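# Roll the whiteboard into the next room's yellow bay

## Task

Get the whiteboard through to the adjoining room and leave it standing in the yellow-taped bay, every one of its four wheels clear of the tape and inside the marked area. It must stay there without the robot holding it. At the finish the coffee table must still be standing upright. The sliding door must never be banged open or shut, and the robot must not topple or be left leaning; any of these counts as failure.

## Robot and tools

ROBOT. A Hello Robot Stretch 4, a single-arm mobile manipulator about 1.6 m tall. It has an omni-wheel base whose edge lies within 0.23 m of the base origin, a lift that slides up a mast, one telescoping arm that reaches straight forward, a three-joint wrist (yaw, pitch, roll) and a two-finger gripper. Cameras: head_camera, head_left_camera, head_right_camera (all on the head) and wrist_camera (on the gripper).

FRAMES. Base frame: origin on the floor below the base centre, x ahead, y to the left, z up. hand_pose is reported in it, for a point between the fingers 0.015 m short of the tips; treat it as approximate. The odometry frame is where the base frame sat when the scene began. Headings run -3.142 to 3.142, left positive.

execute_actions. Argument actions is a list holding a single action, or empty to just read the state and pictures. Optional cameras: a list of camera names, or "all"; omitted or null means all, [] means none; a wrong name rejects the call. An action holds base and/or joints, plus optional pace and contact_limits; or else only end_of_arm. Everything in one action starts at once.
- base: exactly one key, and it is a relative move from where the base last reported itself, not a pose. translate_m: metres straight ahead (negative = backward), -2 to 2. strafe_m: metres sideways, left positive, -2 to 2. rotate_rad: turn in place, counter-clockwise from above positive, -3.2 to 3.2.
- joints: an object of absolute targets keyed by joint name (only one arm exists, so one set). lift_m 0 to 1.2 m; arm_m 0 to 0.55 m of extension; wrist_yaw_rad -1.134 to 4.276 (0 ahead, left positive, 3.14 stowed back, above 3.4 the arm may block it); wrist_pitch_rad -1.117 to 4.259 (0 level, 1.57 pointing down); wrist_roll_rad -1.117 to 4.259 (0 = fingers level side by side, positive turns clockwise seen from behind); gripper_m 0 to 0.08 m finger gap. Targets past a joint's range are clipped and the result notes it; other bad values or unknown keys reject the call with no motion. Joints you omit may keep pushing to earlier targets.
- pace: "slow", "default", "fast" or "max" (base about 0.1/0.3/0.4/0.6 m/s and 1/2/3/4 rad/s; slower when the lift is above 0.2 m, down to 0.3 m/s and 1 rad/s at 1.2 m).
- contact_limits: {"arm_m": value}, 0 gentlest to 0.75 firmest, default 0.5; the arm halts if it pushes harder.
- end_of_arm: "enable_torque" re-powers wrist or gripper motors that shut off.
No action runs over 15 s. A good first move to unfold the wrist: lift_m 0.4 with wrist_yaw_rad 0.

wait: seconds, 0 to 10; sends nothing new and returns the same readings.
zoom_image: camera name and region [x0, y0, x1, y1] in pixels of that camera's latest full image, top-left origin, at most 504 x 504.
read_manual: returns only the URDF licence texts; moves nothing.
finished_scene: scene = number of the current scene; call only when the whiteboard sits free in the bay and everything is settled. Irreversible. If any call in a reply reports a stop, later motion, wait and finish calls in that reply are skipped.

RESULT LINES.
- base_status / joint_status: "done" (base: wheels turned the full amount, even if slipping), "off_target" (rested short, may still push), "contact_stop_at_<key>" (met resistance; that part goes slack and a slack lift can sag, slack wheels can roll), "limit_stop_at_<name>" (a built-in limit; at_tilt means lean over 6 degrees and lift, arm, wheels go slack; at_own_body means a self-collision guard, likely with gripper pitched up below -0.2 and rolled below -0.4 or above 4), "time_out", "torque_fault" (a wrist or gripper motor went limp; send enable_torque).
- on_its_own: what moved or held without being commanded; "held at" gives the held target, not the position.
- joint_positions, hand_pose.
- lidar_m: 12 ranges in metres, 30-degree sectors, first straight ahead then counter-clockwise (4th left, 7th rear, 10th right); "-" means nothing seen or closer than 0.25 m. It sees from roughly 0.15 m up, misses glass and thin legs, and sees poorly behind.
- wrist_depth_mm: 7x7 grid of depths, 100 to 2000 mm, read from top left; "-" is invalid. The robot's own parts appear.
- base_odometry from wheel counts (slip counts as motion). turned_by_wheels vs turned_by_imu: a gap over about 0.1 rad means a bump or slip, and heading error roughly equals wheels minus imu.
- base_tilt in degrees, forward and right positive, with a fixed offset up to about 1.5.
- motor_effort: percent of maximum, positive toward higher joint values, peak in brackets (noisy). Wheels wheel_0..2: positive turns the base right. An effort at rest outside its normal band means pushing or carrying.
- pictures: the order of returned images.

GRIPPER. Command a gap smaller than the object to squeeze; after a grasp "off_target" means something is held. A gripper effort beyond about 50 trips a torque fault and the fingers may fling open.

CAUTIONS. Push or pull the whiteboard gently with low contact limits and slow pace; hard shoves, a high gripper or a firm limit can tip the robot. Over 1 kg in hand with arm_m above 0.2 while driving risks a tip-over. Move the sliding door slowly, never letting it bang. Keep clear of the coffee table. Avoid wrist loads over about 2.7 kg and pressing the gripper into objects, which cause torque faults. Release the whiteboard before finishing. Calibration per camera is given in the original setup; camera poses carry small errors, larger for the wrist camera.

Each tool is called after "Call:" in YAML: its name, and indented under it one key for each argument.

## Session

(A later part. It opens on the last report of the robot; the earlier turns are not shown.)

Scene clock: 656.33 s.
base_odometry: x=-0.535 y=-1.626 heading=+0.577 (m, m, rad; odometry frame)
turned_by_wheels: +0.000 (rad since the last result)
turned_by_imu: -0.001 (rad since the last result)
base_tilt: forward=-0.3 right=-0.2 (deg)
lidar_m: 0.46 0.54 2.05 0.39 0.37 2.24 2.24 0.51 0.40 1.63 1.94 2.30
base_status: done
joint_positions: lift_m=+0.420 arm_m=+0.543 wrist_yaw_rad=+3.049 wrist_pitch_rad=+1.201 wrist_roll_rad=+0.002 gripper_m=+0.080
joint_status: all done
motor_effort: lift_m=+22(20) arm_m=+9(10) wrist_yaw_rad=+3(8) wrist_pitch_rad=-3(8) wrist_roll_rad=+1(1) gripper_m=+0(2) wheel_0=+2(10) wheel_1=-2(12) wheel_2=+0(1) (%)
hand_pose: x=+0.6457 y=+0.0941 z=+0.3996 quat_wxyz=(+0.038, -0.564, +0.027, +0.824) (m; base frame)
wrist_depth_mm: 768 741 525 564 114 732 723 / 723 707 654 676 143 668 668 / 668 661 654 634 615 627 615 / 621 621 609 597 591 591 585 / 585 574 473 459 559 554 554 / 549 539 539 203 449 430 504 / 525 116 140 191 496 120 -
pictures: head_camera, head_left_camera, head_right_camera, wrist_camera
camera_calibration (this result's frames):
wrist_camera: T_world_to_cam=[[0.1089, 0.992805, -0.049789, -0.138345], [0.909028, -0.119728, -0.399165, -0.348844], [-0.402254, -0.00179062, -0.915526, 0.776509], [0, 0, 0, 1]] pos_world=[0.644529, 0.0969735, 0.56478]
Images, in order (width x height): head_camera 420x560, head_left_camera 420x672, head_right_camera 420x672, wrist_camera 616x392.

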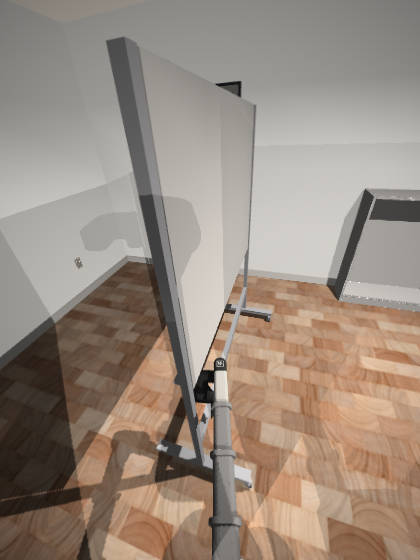

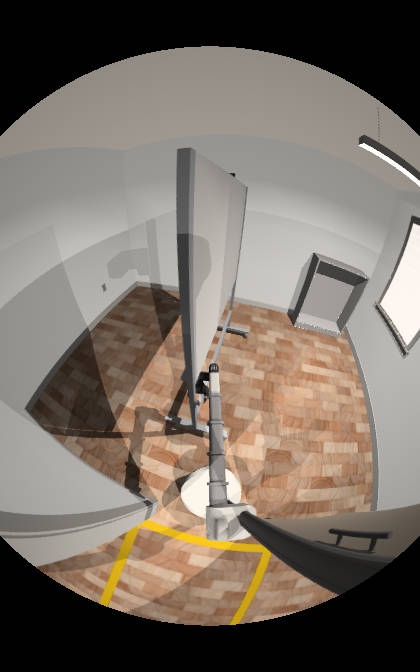

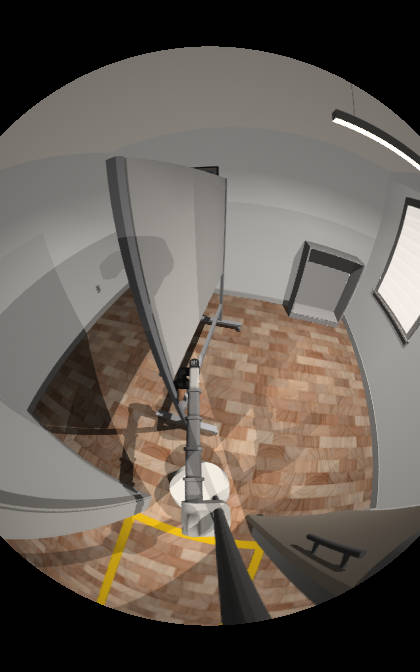

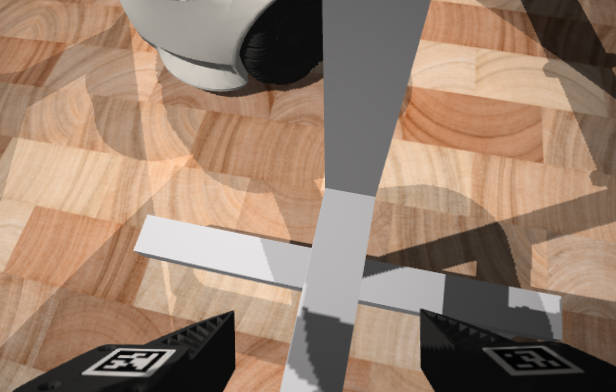

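Call:
execute_actions:
  actions:
    - {"base": {"translate_m": -0.042}, "joints": {"lift_m": 0.37, "wrist_yaw_rad": 2.96, "wrist_pitch_rad": 0.0}}

Scene clock: 680.53 s.
base_odometry: x=-0.570 y=-1.649 heading=+0.577 (m, m, rad; odometry frame)
turned_by_wheels: +0.000 (rad since the last result)
turned_by_imu: +0.000 (rad since the last result)
base_tilt: forward=-0.1 right=-0.3 (deg)
lidar_m: 0.50 0.61 2.07 0.36 0.40 2.21 2.21 0.51 0.39 1.63 1.95 1.73
base_status: done
joint_positions: lift_m=+0.370 arm_m=+0.543 wrist_yaw_rad=+2.960 wrist_pitch_rad=+0.003 wrist_roll_rad=+0.002 gripper_m=+0.080
joint_status: all done
motor_effort: lift_m=+14(20) arm_m=+9(9) wrist_yaw_rad=+0(2) wrist_pitch_rad=-9(12) wrist_roll_rad=+1(1) gripper_m=+1(1) wheel_0=-1(6) wheel_1=+0(5) wheel_2=+1(12) (%)
hand_pose: x=+0.5209 y=+0.1243 z=+0.5479 quat_wxyz=(+0.090, -0.001, +0.001, +0.996) (m; base frame)
wrist_depth_mm: 842 - - - - 750 723 / 120 - - - - 750 732 / 120 216 - - - 741 723 / 121 245 564 - - 741 723 / 831 - - - - 741 707 / 831 1863 - - - 741 715 / 831 116 140 1464 - 120 -
pictures: head_camera, head_left_camera, head_right_camera, wrist_camera
camera_calibration (this result's frames):
wrist_camera: T_world_to_cam=[[0.140345, 0.989522, -0.0339135, -0.171981], [-0.0436863, -0.0280303, -0.998652, 0.640788], [-0.989138, 0.141637, 0.0392947, 0.626794], [0, 0, 0, 1]] pos_world=[0.672116, 0.099363, 0.609462]
Images, in order (width x height): head_camera 420x560, head_left_camera 420x672, head_right_camera 420x672, wrist_camera 616x392.

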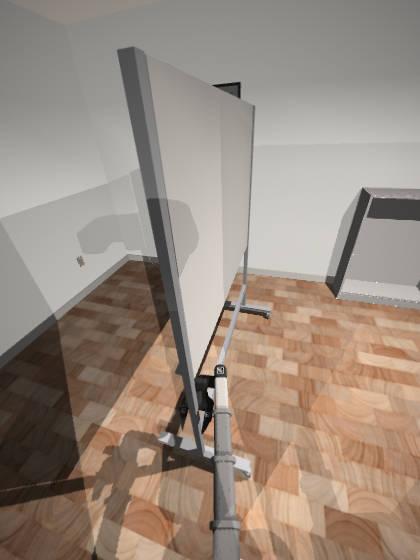

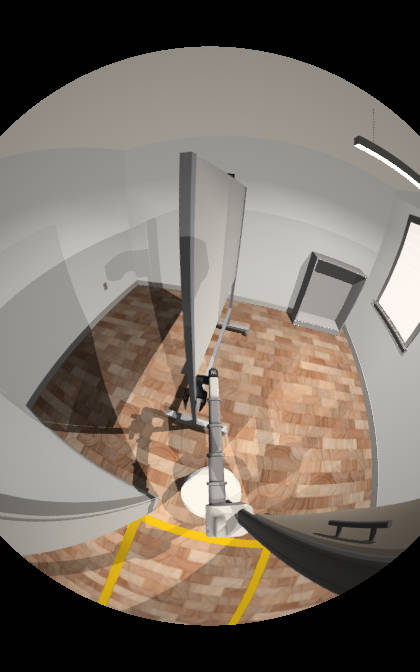

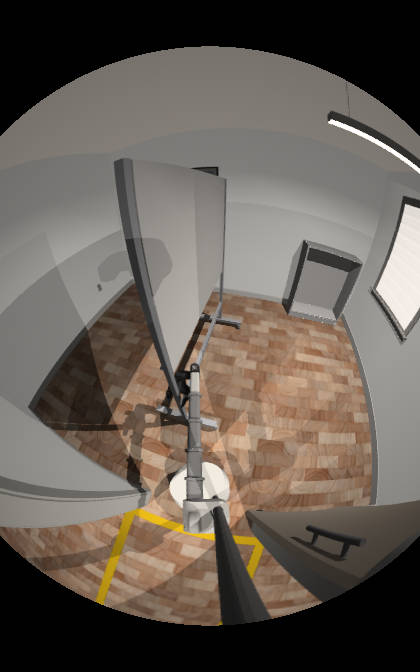

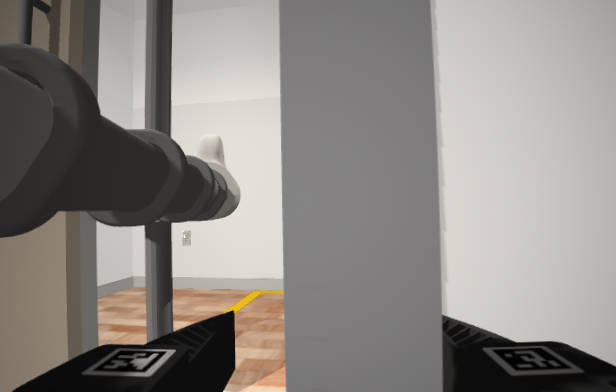

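Call:
zoom_image:
  camera: "head_right_camera"
  region: [110, 390, 310, 590]

Region (110, 390, 310, 590) of head_right_camera's 420x672 image, scaled by 2.520, with more detail than that image has.

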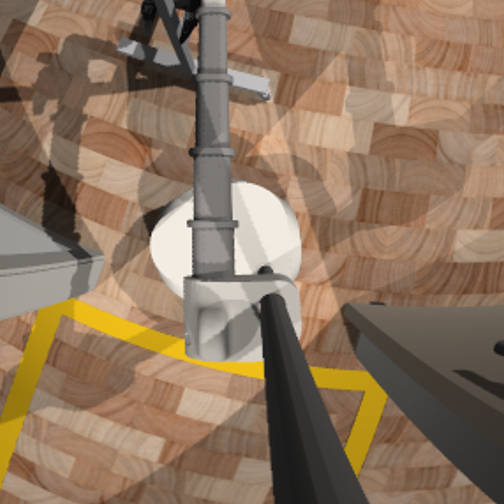

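Call:
execute_actions:
  actions:
    - {"base": {"translate_m": -0.52}, "joints": {"wrist_yaw_rad": 3.05, "gripper_m": 0.05}}

Scene clock: 705.70 s.
base_odometry: x=-1.006 y=-1.933 heading=+0.577 (m, m, rad; odometry frame)
turned_by_wheels: +0.000 (rad since the last result)
turned_by_imu: -0.001 (rad since the last result)
base_tilt: forward=-0.3 right=-0.2 (deg)
lidar_m: 0.50 0.55 0.48 1.59 1.94 1.69 1.69 1.70 1.48 0.34 0.34 2.76
base_status: done
joint_positions: lift_m=+0.370 arm_m=+0.545 wrist_yaw_rad=+3.047 wrist_pitch_rad=+0.003 wrist_roll_rad=+0.001 gripper_m=+0.050
joint_status: all done
motor_effort: lift_m=+14(14) arm_m=+2(9) wrist_yaw_rad=+10(53) wrist_pitch_rad=-10(11) wrist_roll_rad=+1(2) gripper_m=-3(6) wheel_0=-2(11) wheel_1=-1(10) wheel_2=+0(14) (%)
hand_pose: x=+0.5122 y=+0.1071 z=+0.5478 quat_wxyz=(+0.047, -0.002, +0.001, +0.999) (m; base frame)
wrist_depth_mm: 1863 - - - - - - / 114 - - - - - - / 108 124 732 - - - - / 117 184 375 - - - - / 1808 - - - - - - / 1863 - - - - - 1921 / 1499 1576 127 - - 121 1464
pictures: head_camera, head_left_camera, head_right_camera, wrist_camera
camera_calibration (this result's frames):
wrist_camera: T_world_to_cam=[[0.0544521, 0.997943, -0.0338304, -0.110745], [-0.0408739, -0.0316245, -0.998664, 0.638793], [-0.997679, 0.0557621, 0.0390678, 0.634336], [0, 0, 0, 1]] pos_world=[0.665004, 0.0953472, 0.609411]
Images, in order (width x height): head_camera 420x560, head_left_camera 420x672, head_right_camera 420x672, wrist_camera 616x392.

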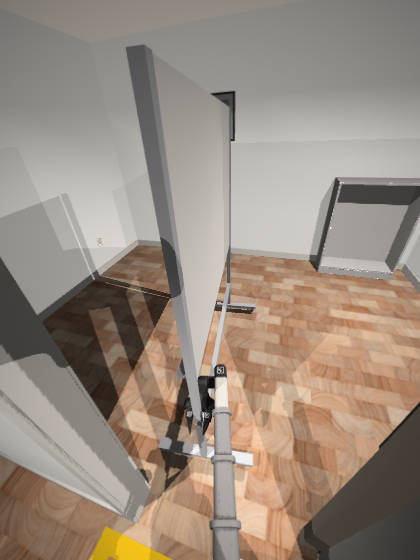

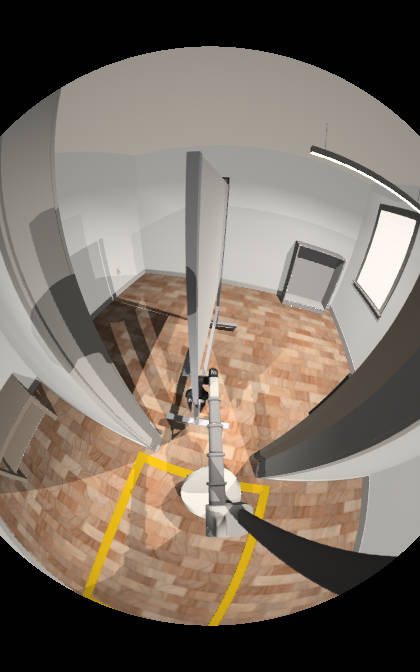

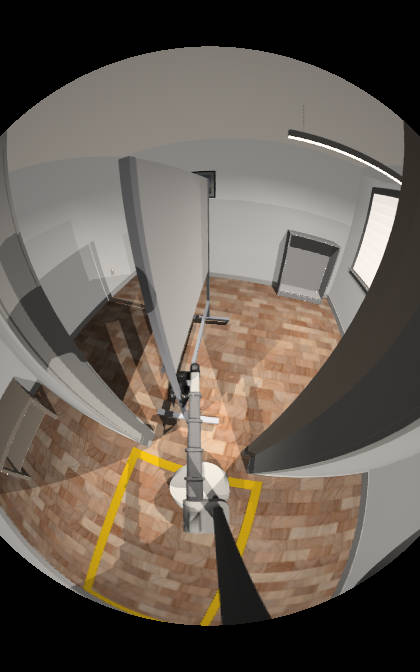

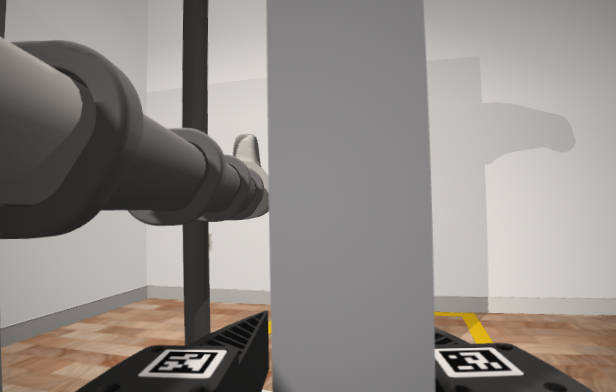

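Call:
zoom_image:
  camera: "head_camera"
  region: [110, 380, 330, 560]

Call:
zoom_image:
  camera: "head_camera"
  region: [110, 420, 220, 530]

Region (110, 380, 330, 560) of head_camera's 420x560 image, scaled by 2.291, with more detail than that image has; it fills the top 412 rows of this view, and the rest is white.

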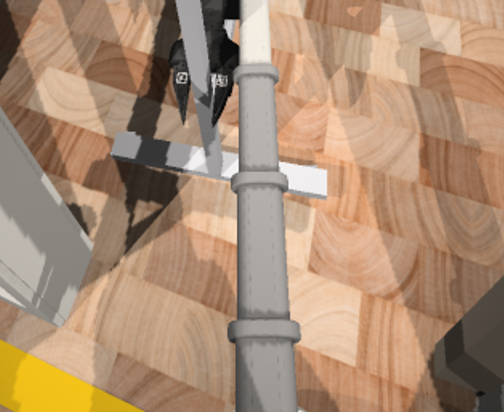

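Region (110, 420, 220, 530) of head_camera's 420x560 image, scaled by 4.582, with more detail than that image has.

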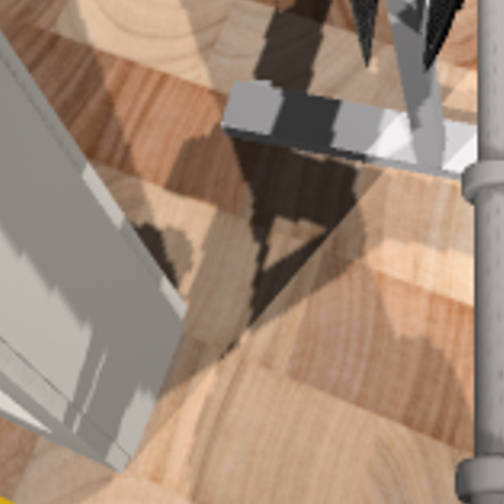

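Call:
zoom_image:
  camera: "head_left_camera"
  region: [130, 380, 240, 470]

Call:
zoom_image:
  camera: "head_camera"
  region: [170, 260, 290, 380]

Region (130, 380, 240, 470) of head_left_camera's 420x672 image, scaled by 4.582, with more detail than that image has; it fills the top 412 rows of this view, and the rest is white.

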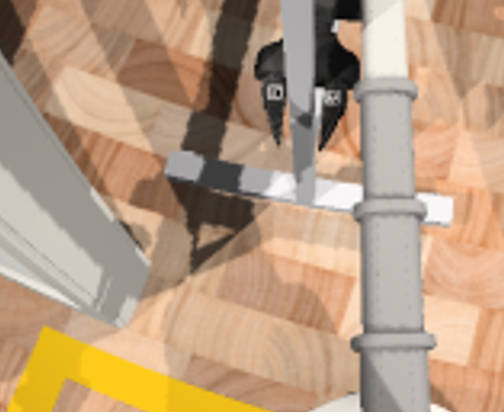

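Region (170, 260, 290, 380) of head_camera's 420x560 image, scaled by 4.200, with more detail than that image has.

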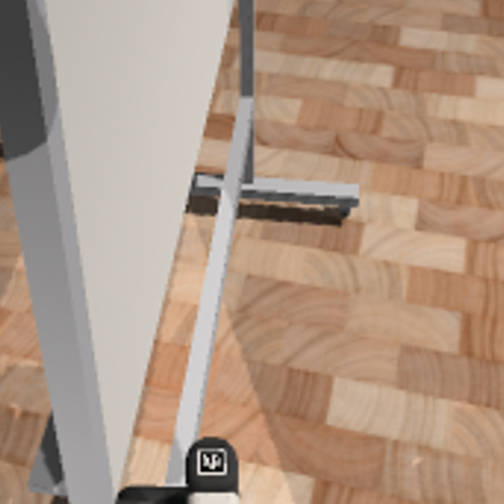

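Call:
execute_actions:
  actions:
    - {"base": {"strafe_m": -0.045}, "joints": {"gripper_m": 0.046}}
  cameras: ["head_camera", "head_right_camera", "wrist_camera"]

Scene clock: 751.93 s.
base_odometry: x=-0.981 y=-1.970 heading=+0.578 (m, m, rad; odometry frame)
turned_by_wheels: +0.001 (rad since the last result)
turned_by_imu: +0.000 (rad since the last result)
base_tilt: forward=-0.2 right=-0.3 (deg)
lidar_m: 0.53 0.60 0.52 1.63 1.97 1.72 1.69 1.67 1.44 0.29 0.30 0.38
base_status: done
joint_positions: lift_m=+0.370 arm_m=+0.545 wrist_yaw_rad=+3.047 wrist_pitch_rad=+0.003 wrist_roll_rad=+0.001 gripper_m=+0.047
joint_status: all done
motor_effort: lift_m=+14(14) arm_m=+1(1) wrist_yaw_rad=+11(17) wrist_pitch_rad=-11(10) wrist_roll_rad=+0(1) gripper_m=-5(9) wheel_0=+4(15) wheel_1=+3(9) wheel_2=+1(2) (%)
hand_pose: x=+0.5122 y=+0.1071 z=+0.5478 quat_wxyz=(+0.047, -0.002, +0.001, +0.999) (m; base frame)
wrist_depth_mm: 1808 - - - - - - / 114 - - - - - - / 109 124 732 - - - - / 117 184 373 - - - - / 1808 - - - - - - / 1863 - - - - - - / 1430 1576 125 1255 - 121 1464
pictures: head_camera, head_right_camera, wrist_camera
camera_calibration (this result's frames):
wrist_camera: T_world_to_cam=[[0.0544329, 0.997944, -0.0338288, -0.110732], [-0.0409139, -0.0316215, -0.998662, 0.638821], [-0.997679, 0.0557441, 0.0391085, 0.634314], [0, 0, 0, 1]] pos_world=[0.665005, 0.095346, 0.609413]
Images, in order (width x height): head_camera 420x560, head_right_camera 420x672, wrist_camera 616x392.

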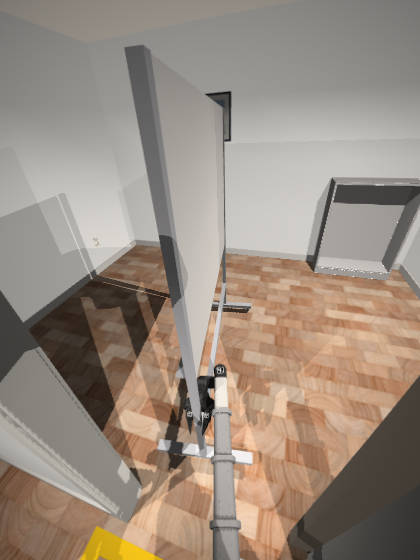

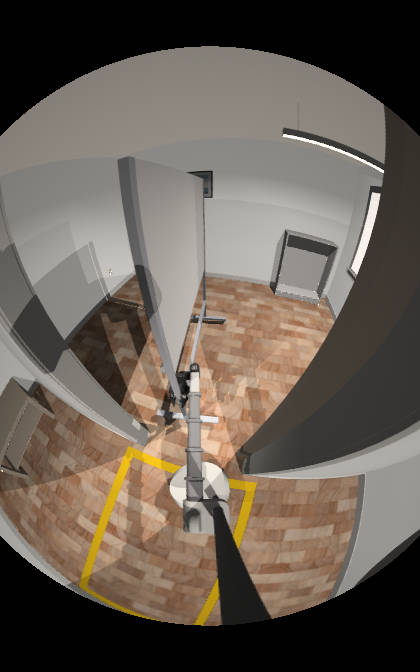

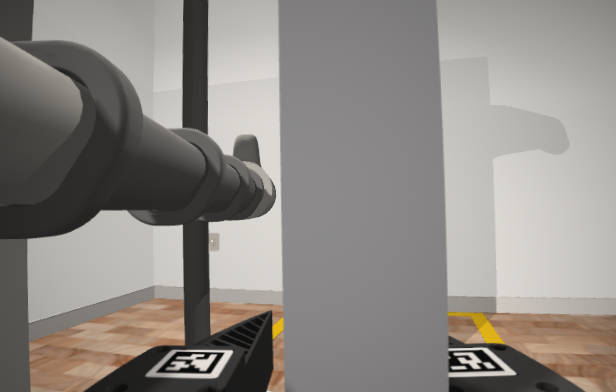

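Call:
execute_actions:
  actions:
    - {"base": {"translate_m": -1.34}}

Scene clock: 763.60 s.
base_odometry: x=-2.104 y=-2.702 heading=+0.577 (m, m, rad; odometry frame)
turned_by_wheels: +0.000 (rad since the last result)
turned_by_imu: -0.003 (rad since the last result)
base_tilt: forward=-0.2 right=-0.2 (deg)
lidar_m: 0.54 0.57 2.06 0.87 0.47 0.42 0.41 0.52 0.93 1.07 1.25 1.44
base_status: done
joint_positions: lift_m=+0.370 arm_m=+0.545 wrist_yaw_rad=+3.048 wrist_pitch_rad=+0.003 wrist_roll_rad=+0.001 gripper_m=+0.046
joint_status: not commanded
motor_effort: lift_m=+14(14) arm_m=+0(1) wrist_yaw_rad=+6(52) wrist_pitch_rad=-9(13) wrist_roll_rad=+1(2) gripper_m=-4(5) wheel_0=-1(10) wheel_1=-2(12) wheel_2=-1(16) (%)
hand_pose: x=+0.5123 y=+0.1068 z=+0.5479 quat_wxyz=(+0.047, -0.001, +0.001, +0.999) (m; base frame)
wrist_depth_mm: 1308 1255 1138 - - 960 931 / 116 1182 1138 - - 991 917 / 108 123 732 - - 960 917 / 117 182 366 1098 - 960 917 / 1308 1229 1138 1098 - 960 917 / 1308 1205 1098 1098 - 946 904 / 1255 1205 125 1078 - 530 891
pictures: head_camera, head_left_camera, head_right_camera, wrist_camera
camera_calibration (this result's frames):
wrist_camera: T_world_to_cam=[[0.0529743, 0.998025, -0.0337581, -0.109742], [-0.0411734, -0.0315939, -0.998652, 0.638988], [-0.997747, 0.0542928, 0.0394184, 0.634453], [0, 0, 0, 1]] pos_world=[0.665147, 0.0952672, 0.609413]
Images, in order (width x height): head_camera 420x560, head_left_camera 420x672, head_right_camera 420x672, wrist_camera 616x392.

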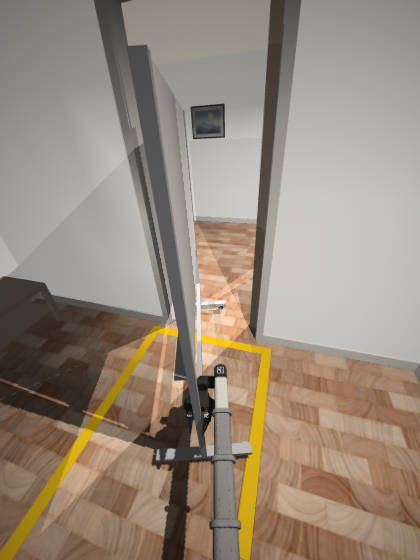

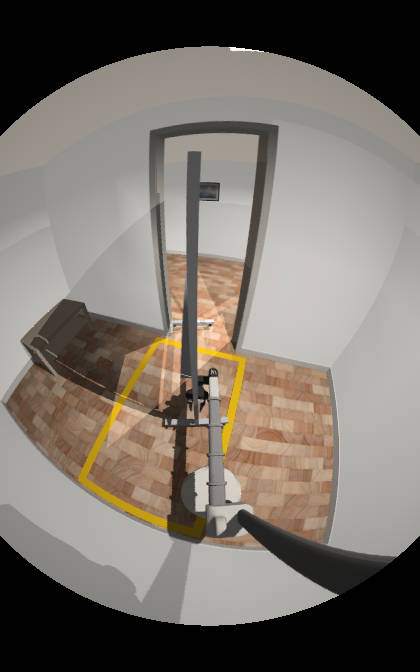

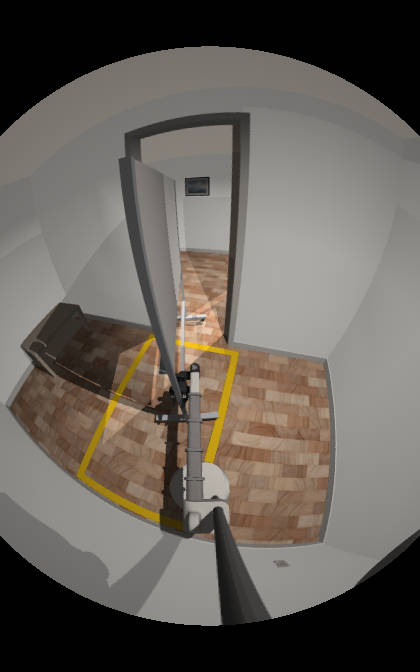

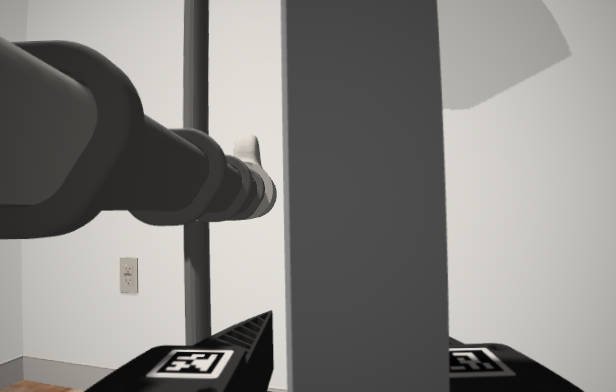

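Call:
zoom_image:
  camera: "head_left_camera"
  region: [150, 290, 250, 370]

Call:
zoom_image:
  camera: "head_left_camera"
  region: [155, 305, 205, 345]

Call:
zoom_image:
  camera: "head_camera"
  region: [140, 260, 280, 370]

Region (150, 290, 250, 370) of head_left_camera's 420x672 image, scaled by 5.040, with more detail than that image has; it fills the top 403 rows of this view, and the rest is white.

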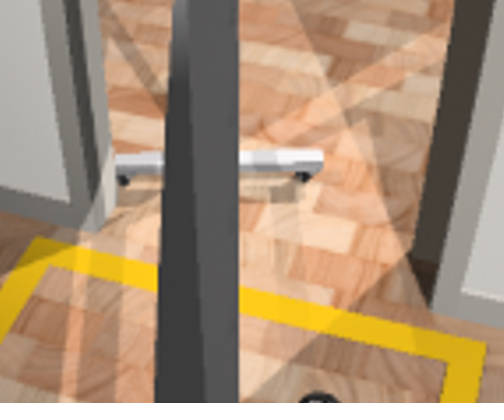

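Region (155, 305, 205, 345) of head_left_camera's 420x672 image, scaled by 10.080, with more detail than that image has; it fills the top 403 rows of this view, and the rest is white.

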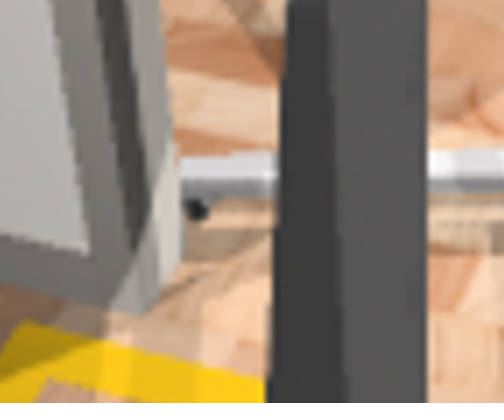

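Region (140, 260, 280, 370) of head_camera's 420x560 image, scaled by 3.600, with more detail than that image has; it fills the top 396 rows of this view, and the rest is white.

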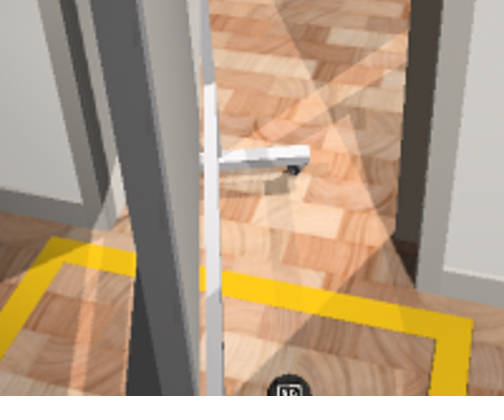

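Call:
zoom_image:
  camera: "head_left_camera"
  region: [164, 314, 188, 338]

Call:
zoom_image:
  camera: "head_camera"
  region: [140, 400, 270, 500]

Call:
zoom_image:
  camera: "head_camera"
  region: [190, 285, 240, 325]

Region (164, 314, 188, 338) of head_left_camera's 420x672 image, scaled by 21.000, with more detail than that image has.

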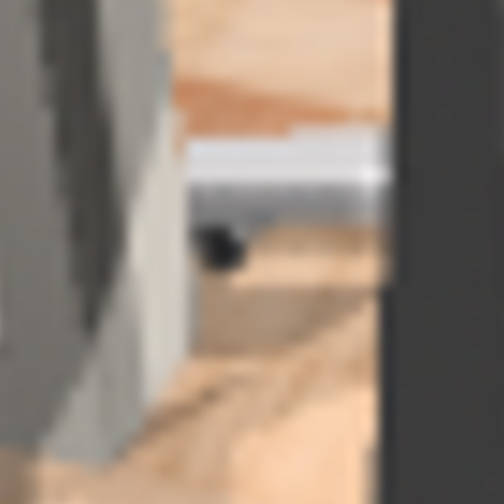

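Region (140, 400, 270, 500) of head_camera's 420x560 image, scaled by 3.877, with more detail than that image has; it fills the top 388 rows of this view, and the rest is white.

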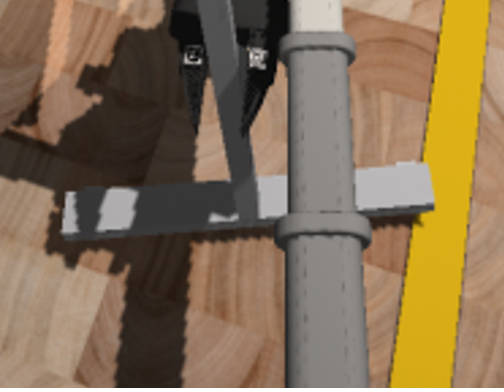

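Region (190, 285, 240, 325) of head_camera's 420x560 image, scaled by 10.080, with more detail than that image has; it fills the top 403 rows of this view, and the rest is white.

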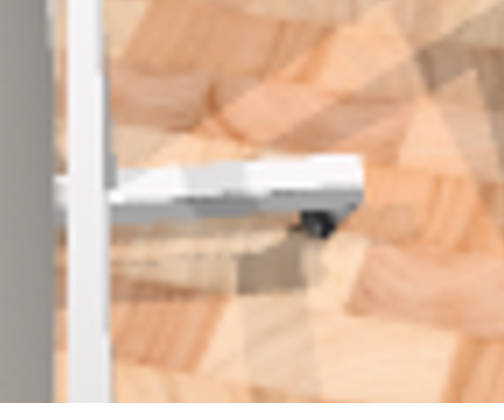

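Call:
execute_actions:
  actions: []

Scene clock: 808.37 s.
base_odometry: x=-2.104 y=-2.702 heading=+0.577 (m, m, rad; odometry frame)
turned_by_wheels: +0.000 (rad since the last result)
turned_by_imu: +0.000 (rad since the last result)
base_tilt: forward=-0.3 right=-0.2 (deg)
lidar_m: 0.52 0.58 2.05 0.85 0.48 0.41 0.42 0.51 0.91 1.06 1.23 1.41
base_status: done
joint_positions: lift_m=+0.370 arm_m=+0.545 wrist_yaw_rad=+3.048 wrist_pitch_rad=+0.003 wrist_roll_rad=+0.001 gripper_m=+0.046
joint_status: not commanded
motor_effort: lift_m=+14(14) arm_m=+0(1) wrist_yaw_rad=+6(52) wrist_pitch_rad=-9(13) wrist_roll_rad=+2(2) gripper_m=-4(5) wheel_0=-1(10) wheel_1=-2(12) wheel_2=-1(16) (%)
hand_pose: x=+0.5123 y=+0.1068 z=+0.5479 quat_wxyz=(+0.047, -0.001, +0.001, +0.999) (m; base frame)
wrist_depth_mm: 1336 1255 1138 - - 991 931 / 116 1182 1138 - - 976 931 / 108 124 741 - - 960 917 / 117 182 366 1098 - 976 917 / 1281 1229 1138 1098 - 960 917 / 1308 1205 1118 1078 - 946 917 / 1308 1205 124 1060 - 530 891
pictures: head_camera, head_left_camera, head_right_camera, wrist_camera
camera_calibration (this result's frames):
wrist_camera: T_world_to_cam=[[0.0529806, 0.998025, -0.0337584, -0.109746], [-0.0411707, -0.031594, -0.998652, 0.638987], [-0.997746, 0.054299, 0.0394155, 0.634455], [0, 0, 0, 1]] pos_world=[0.665147, 0.0952675, 0.609413]
Images, in order (width x height): head_camera 420x560, head_left_camera 420x672, head_right_camera 420x672, wrist_camera 616x392.

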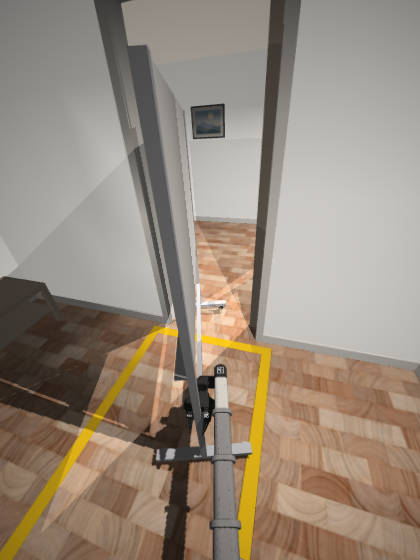

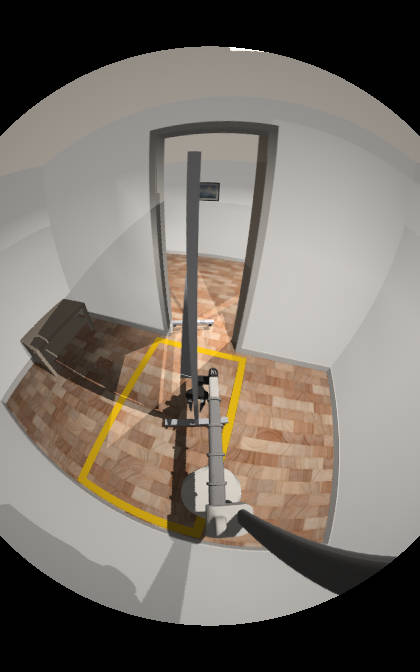

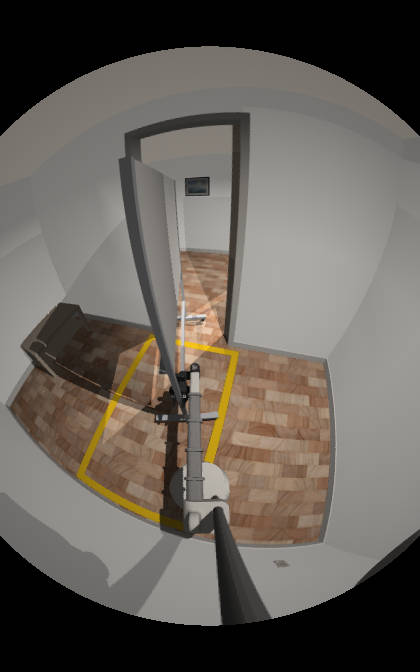

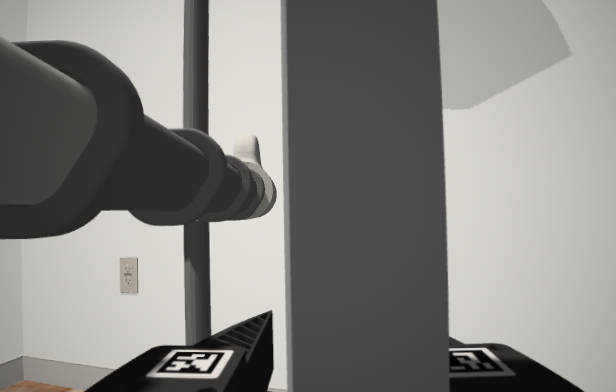

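Call:
zoom_image:
  camera: "head_left_camera"
  region: [150, 300, 230, 350]

Call:
zoom_image:
  camera: "head_camera"
  region: [140, 270, 280, 360]

Region (150, 300, 230, 350) of head_left_camera's 420x672 image, scaled by 6.300, with more detail than that image has; it fills the top 315 rows of this view, and the rest is white.

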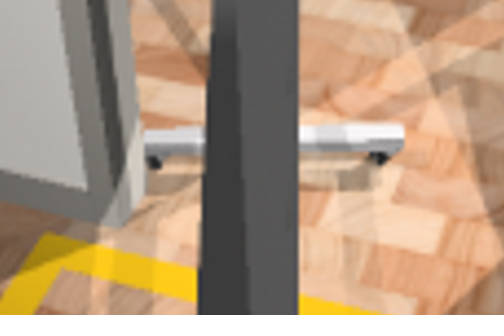

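Region (140, 270, 280, 360) of head_camera's 420x560 image, scaled by 3.600, with more detail than that image has; it fills the top 324 rows of this view, and the rest is white.

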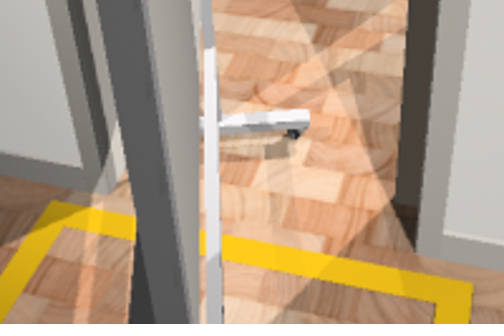

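Call:
zoom_image:
  camera: "head_left_camera"
  region: [164, 312, 188, 338]

Region (164, 312, 188, 338) of head_left_camera's 420x672 image, scaled by 19.385, with more detail than that image has; it fills the left 465 columns of this view, and the rest is white.

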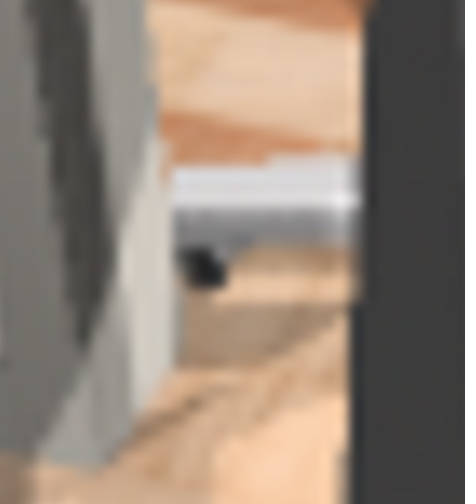

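Call:
execute_actions:
  actions:
    - {"joints": {"gripper_m": 0.028}}
  cameras: ["head_left_camera", "wrist_camera"]

Call:
zoom_image:
  camera: "head_left_camera"
  region: [150, 300, 230, 350]

Scene clock: 929.20 s.
base_odometry: x=-2.104 y=-2.701 heading=+0.578 (m, m, rad; odometry frame)
turned_by_wheels: +0.000 (rad since the last result)
turned_by_imu: +0.000 (rad since the last result)
base_tilt: forward=-0.3 right=-0.3 (deg)
lidar_m: 0.52 0.56 2.04 0.86 0.47 0.42 0.41 0.52 0.94 1.05 1.27 1.44
base_status: not commanded
joint_positions: lift_m=+0.370 arm_m=+0.545 wrist_yaw_rad=+3.042 wrist_pitch_rad=+0.004 wrist_roll_rad=+0.003 gripper_m=+0.033
joint_status: gripper_m off_target (ended at +0.033, target +0.028)
on_its_own: wrist_yaw_rad is at rest, and its effort (+24) is outside its rest range (-13 to +13)
motor_effort: lift_m=+14(14) arm_m=+0(0) wrist_yaw_rad=+24(26) wrist_pitch_rad=-11(12) wrist_roll_rad=-2(3) gripper_m=-32(32) wheel_0=+1(2) wheel_1=-2(2) wheel_2=+3(3) (%)
hand_pose: x=+0.5129 y=+0.1081 z=+0.5477 quat_wxyz=(+0.050, -0.002, +0.001, +0.999) (m; base frame)
wrist_depth_mm: 1336 1229 1138 - 1008 976 931 / 115 1160 1138 - 1008 946 946 / 110 127 707 - 1008 976 917 / 117 187 310 - 1025 960 931 / 1255 1205 1118 - 1008 976 917 / 1308 1182 1098 - 976 960 904 / 1255 1205 118 - - 931 917
pictures: head_left_camera, wrist_camera
camera_calibration (this result's frames):
wrist_camera: T_world_to_cam=[[0.0589256, 0.997646, -0.0350801, -0.113274], [-0.0406176, -0.0327159, -0.998639, 0.638696], [-0.997436, 0.0602702, 0.0385941, 0.634679], [0, 0, 0, 1]] pos_world=[0.665668, 0.0956502, 0.609358]
Images, in order (width x height): head_left_camera 420x672, wrist_camera 616x392.

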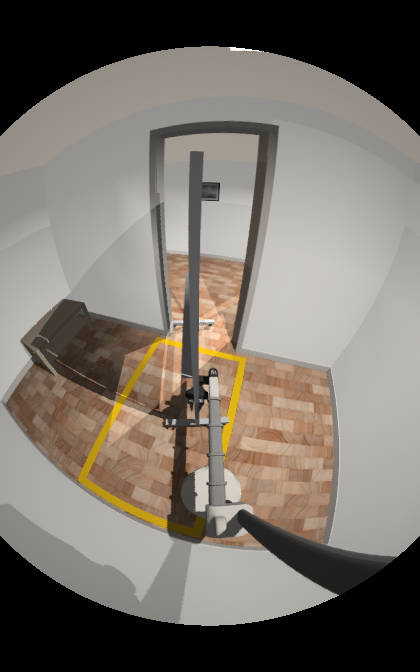

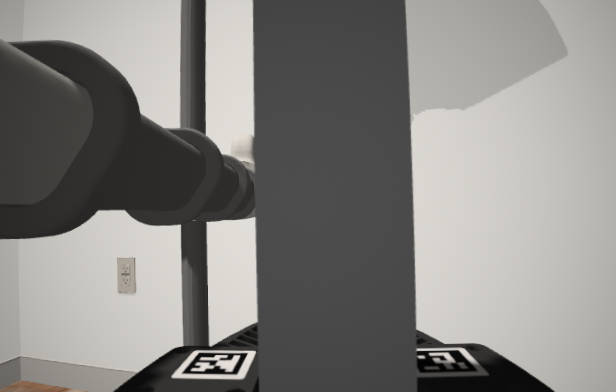

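Region (150, 300, 230, 350) of head_left_camera's 420x672 image, scaled by 6.300, with more detail than that image has; it fills the top 315 rows of this view, and the rest is white.

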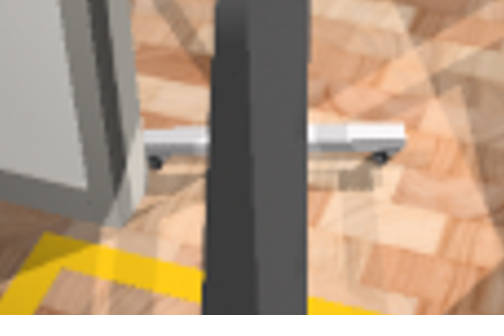

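Call:
execute_actions:
  actions:
    - {"joints": {"arm_m": 0.505, "wrist_yaw_rad": 3.02}, "pace": "slow", "contact_limits": {"arm_m": 0.25}}
  cameras: ["head_left_camera"]

Call:
zoom_image:
  camera: "head_left_camera"
  region: [150, 300, 230, 350]

Scene clock: 940.40 s.
base_odometry: x=-2.104 y=-2.702 heading=+0.578 (m, m, rad; odometry frame)
turned_by_wheels: +0.000 (rad since the last result)
turned_by_imu: +0.000 (rad since the last result)
base_tilt: forward=-0.2 right=-0.2 (deg)
lidar_m: 0.53 0.56 2.04 0.85 0.50 0.41 0.43 0.49 0.92 1.07 1.26 1.44
base_status: not commanded
joint_positions: lift_m=+0.370 arm_m=+0.537 wrist_yaw_rad=+3.015 wrist_pitch_rad=+0.003 wrist_roll_rad=+0.002 gripper_m=+0.033
joint_status: arm_m contact_stop (moved -0.008 of -0.040); the others done
on_its_own: arm_m is slack since a contact_stop (your +0.505 is given up)
motor_effort: lift_m=+14(14) arm_m=+0(23) wrist_yaw_rad=-5(34) wrist_pitch_rad=-9(14) wrist_roll_rad=+0(2) gripper_m=-33(33) wheel_0=+4(4) wheel_1=+2(2) wheel_2=-1(7) (%)
contact_limits: arm_m 0.25
hand_pose: x=+0.5083 y=+0.1135 z=+0.5479 quat_wxyz=(+0.063, -0.001, +0.001, +0.998) (m; base frame)
wrist_depth_mm: 1205 1182 1138 - 1042 976 931 / 115 1160 1138 - 1008 960 917 / 114 161 741 - 991 960 931 / 114 203 399 - 991 960 917 / 1255 1182 1098 - 991 960 946 / 1229 1160 1078 - 976 960 931 / 1205 1160 118 - - 946 917
pictures: head_left_camera
Images, in order (width x height): head_left_camera 420x672.

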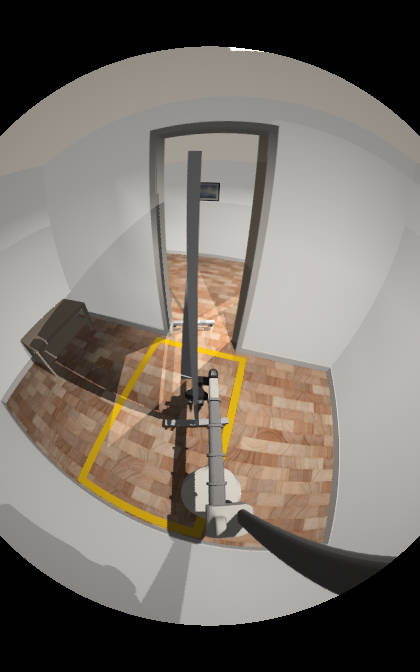

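Region (150, 300, 230, 350) of head_left_camera's 420x672 image, scaled by 6.300, with more detail than that image has; it fills the top 315 rows of this view, and the rest is white.

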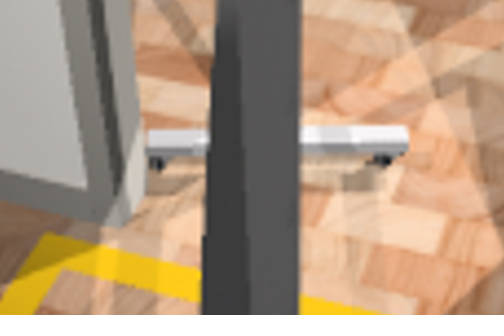

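Call:
zoom_image:
  camera: "head_left_camera"
  region: [164, 312, 188, 338]

Region (164, 312, 188, 338) of head_left_camera's 420x672 image, scaled by 19.385, with more detail than that image has; it fills the left 465 columns of this view, and the rest is white.

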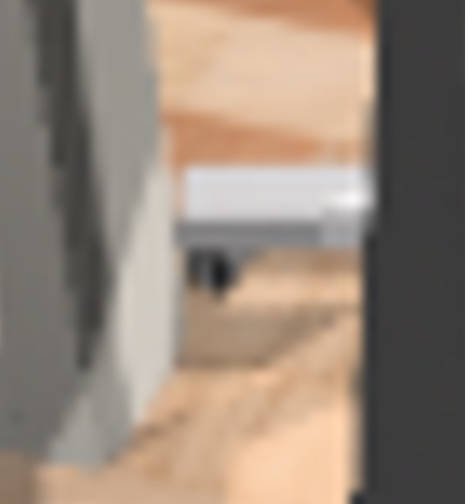

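Call:
execute_actions:
  actions:
    - {"joints": {"arm_m": 0.49, "wrist_yaw_rad": 3.0}, "pace": "slow", "contact_limits": {"arm_m": 0.38}}
  cameras: ["head_left_camera"]

Call:
zoom_image:
  camera: "head_left_camera"
  region: [150, 300, 230, 350]

Scene clock: 958.63 s.
base_odometry: x=-2.104 y=-2.702 heading=+0.577 (m, m, rad; odometry frame)
turned_by_wheels: -0.001 (rad since the last result)
turned_by_imu: -0.001 (rad since the last result)
base_tilt: forward=-0.2 right=-0.3 (deg)
lidar_m: 0.47 0.54 2.02 0.85 0.50 0.41 0.41 0.49 0.92 1.05 1.26 0.57
base_status: not commanded
joint_positions: lift_m=+0.370 arm_m=+0.492 wrist_yaw_rad=+2.997 wrist_pitch_rad=+0.004 wrist_roll_rad=+0.002 gripper_m=+0.033
joint_status: all done
motor_effort: lift_m=+14(14) arm_m=-12(18) wrist_yaw_rad=+9(28) wrist_pitch_rad=-11(11) wrist_roll_rad=+0(0) gripper_m=-33(34) wheel_0=-1(4) wheel_1=-2(2) wheel_2=+0(2) (%)
contact_limits: arm_m 0.38
hand_pose: x=+0.4652 y=+0.1171 z=+0.5478 quat_wxyz=(+0.072, -0.002, +0.001, +0.997) (m; base frame)
wrist_depth_mm: 1138 1138 1078 - 976 946 917 / 102 1118 1078 - 946 946 904 / 101 175 1060 - 960 931 904 / 113 216 387 - 976 931 917 / 1160 1118 1042 - 960 931 891 / 1138 1118 1042 - 960 917 891 / 1138 1118 118 - - 904 904
pictures: head_left_camera
Images, in order (width x height): head_left_camera 420x672.

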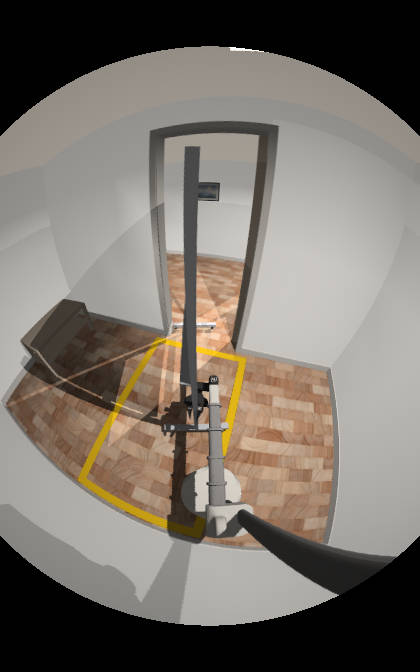

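Region (150, 300, 230, 350) of head_left_camera's 420x672 image, scaled by 6.300, with more detail than that image has; it fills the top 315 rows of this view, and the rest is white.

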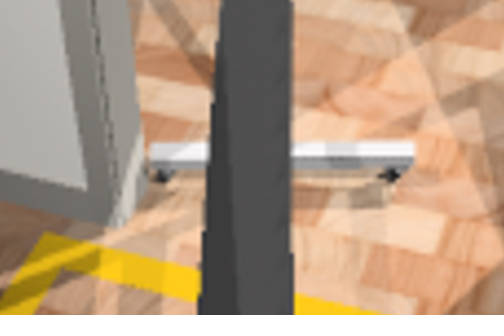

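Call:
execute_actions:
  actions:
    - {"base": {"translate_m": -0.175}, "joints": {"wrist_yaw_rad": 2.985}}
  cameras: ["head_camera", "head_left_camera"]

Call:
zoom_image:
  camera: "head_left_camera"
  region: [140, 290, 260, 360]

Scene clock: 981.40 s.
base_odometry: x=-2.251 y=-2.797 heading=+0.577 (m, m, rad; odometry frame)
turned_by_wheels: +0.000 (rad since the last result)
turned_by_imu: +0.000 (rad since the last result)
base_tilt: forward=-0.2 right=-0.3 (deg)
lidar_m: 0.49 0.53 2.16 0.53 0.29 0.25 0.25 0.32 0.55 1.01 1.19 1.60
base_status: done
joint_positions: lift_m=+0.370 arm_m=+0.492 wrist_yaw_rad=+2.983 wrist_pitch_rad=+0.003 wrist_roll_rad=+0.001 gripper_m=+0.033
joint_status: all done
motor_effort: lift_m=+14(14) arm_m=-10(11) wrist_yaw_rad=+7(26) wrist_pitch_rad=-10(10) wrist_roll_rad=+1(1) gripper_m=-28(34) wheel_0=-3(5) wheel_1=-2(9) wheel_2=+3(16) (%)
hand_pose: x=+0.4664 y=+0.1199 z=+0.5478 quat_wxyz=(+0.079, -0.002, +0.001, +0.997) (m; base frame)
wrist_depth_mm: 976 931 904 - 809 798 768 / 102 946 904 - 809 798 759 / 102 188 878 - 809 788 759 / 135 226 445 - 788 788 768 / 976 946 878 - 809 778 750 / 976 931 866 - 798 768 741 / 960 917 118 - - 759 759
pictures: head_camera, head_left_camera
Images, in order (width x height): head_camera 420x560, head_left_camera 420x672.

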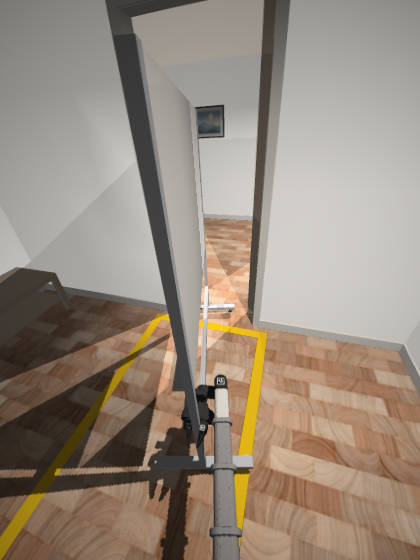

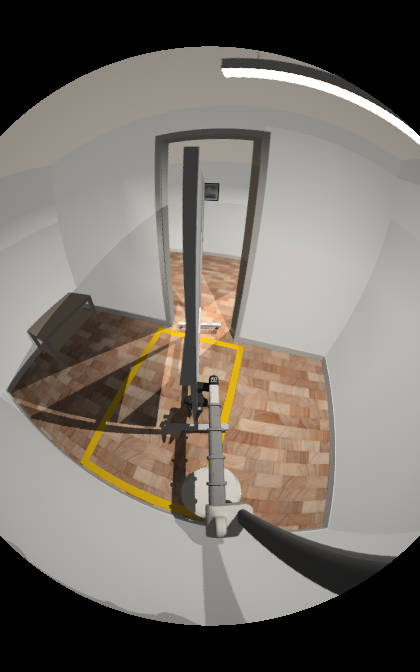

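Region (140, 290, 260, 360) of head_left_camera's 420x672 image, scaled by 4.200, with more detail than that image has; it fills the top 294 rows of this view, and the rest is white.

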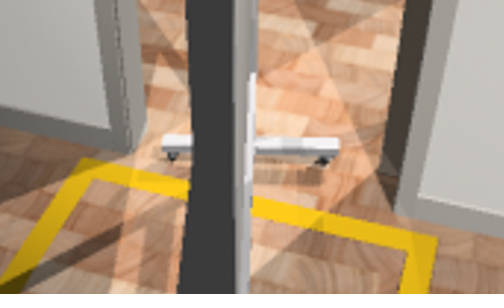

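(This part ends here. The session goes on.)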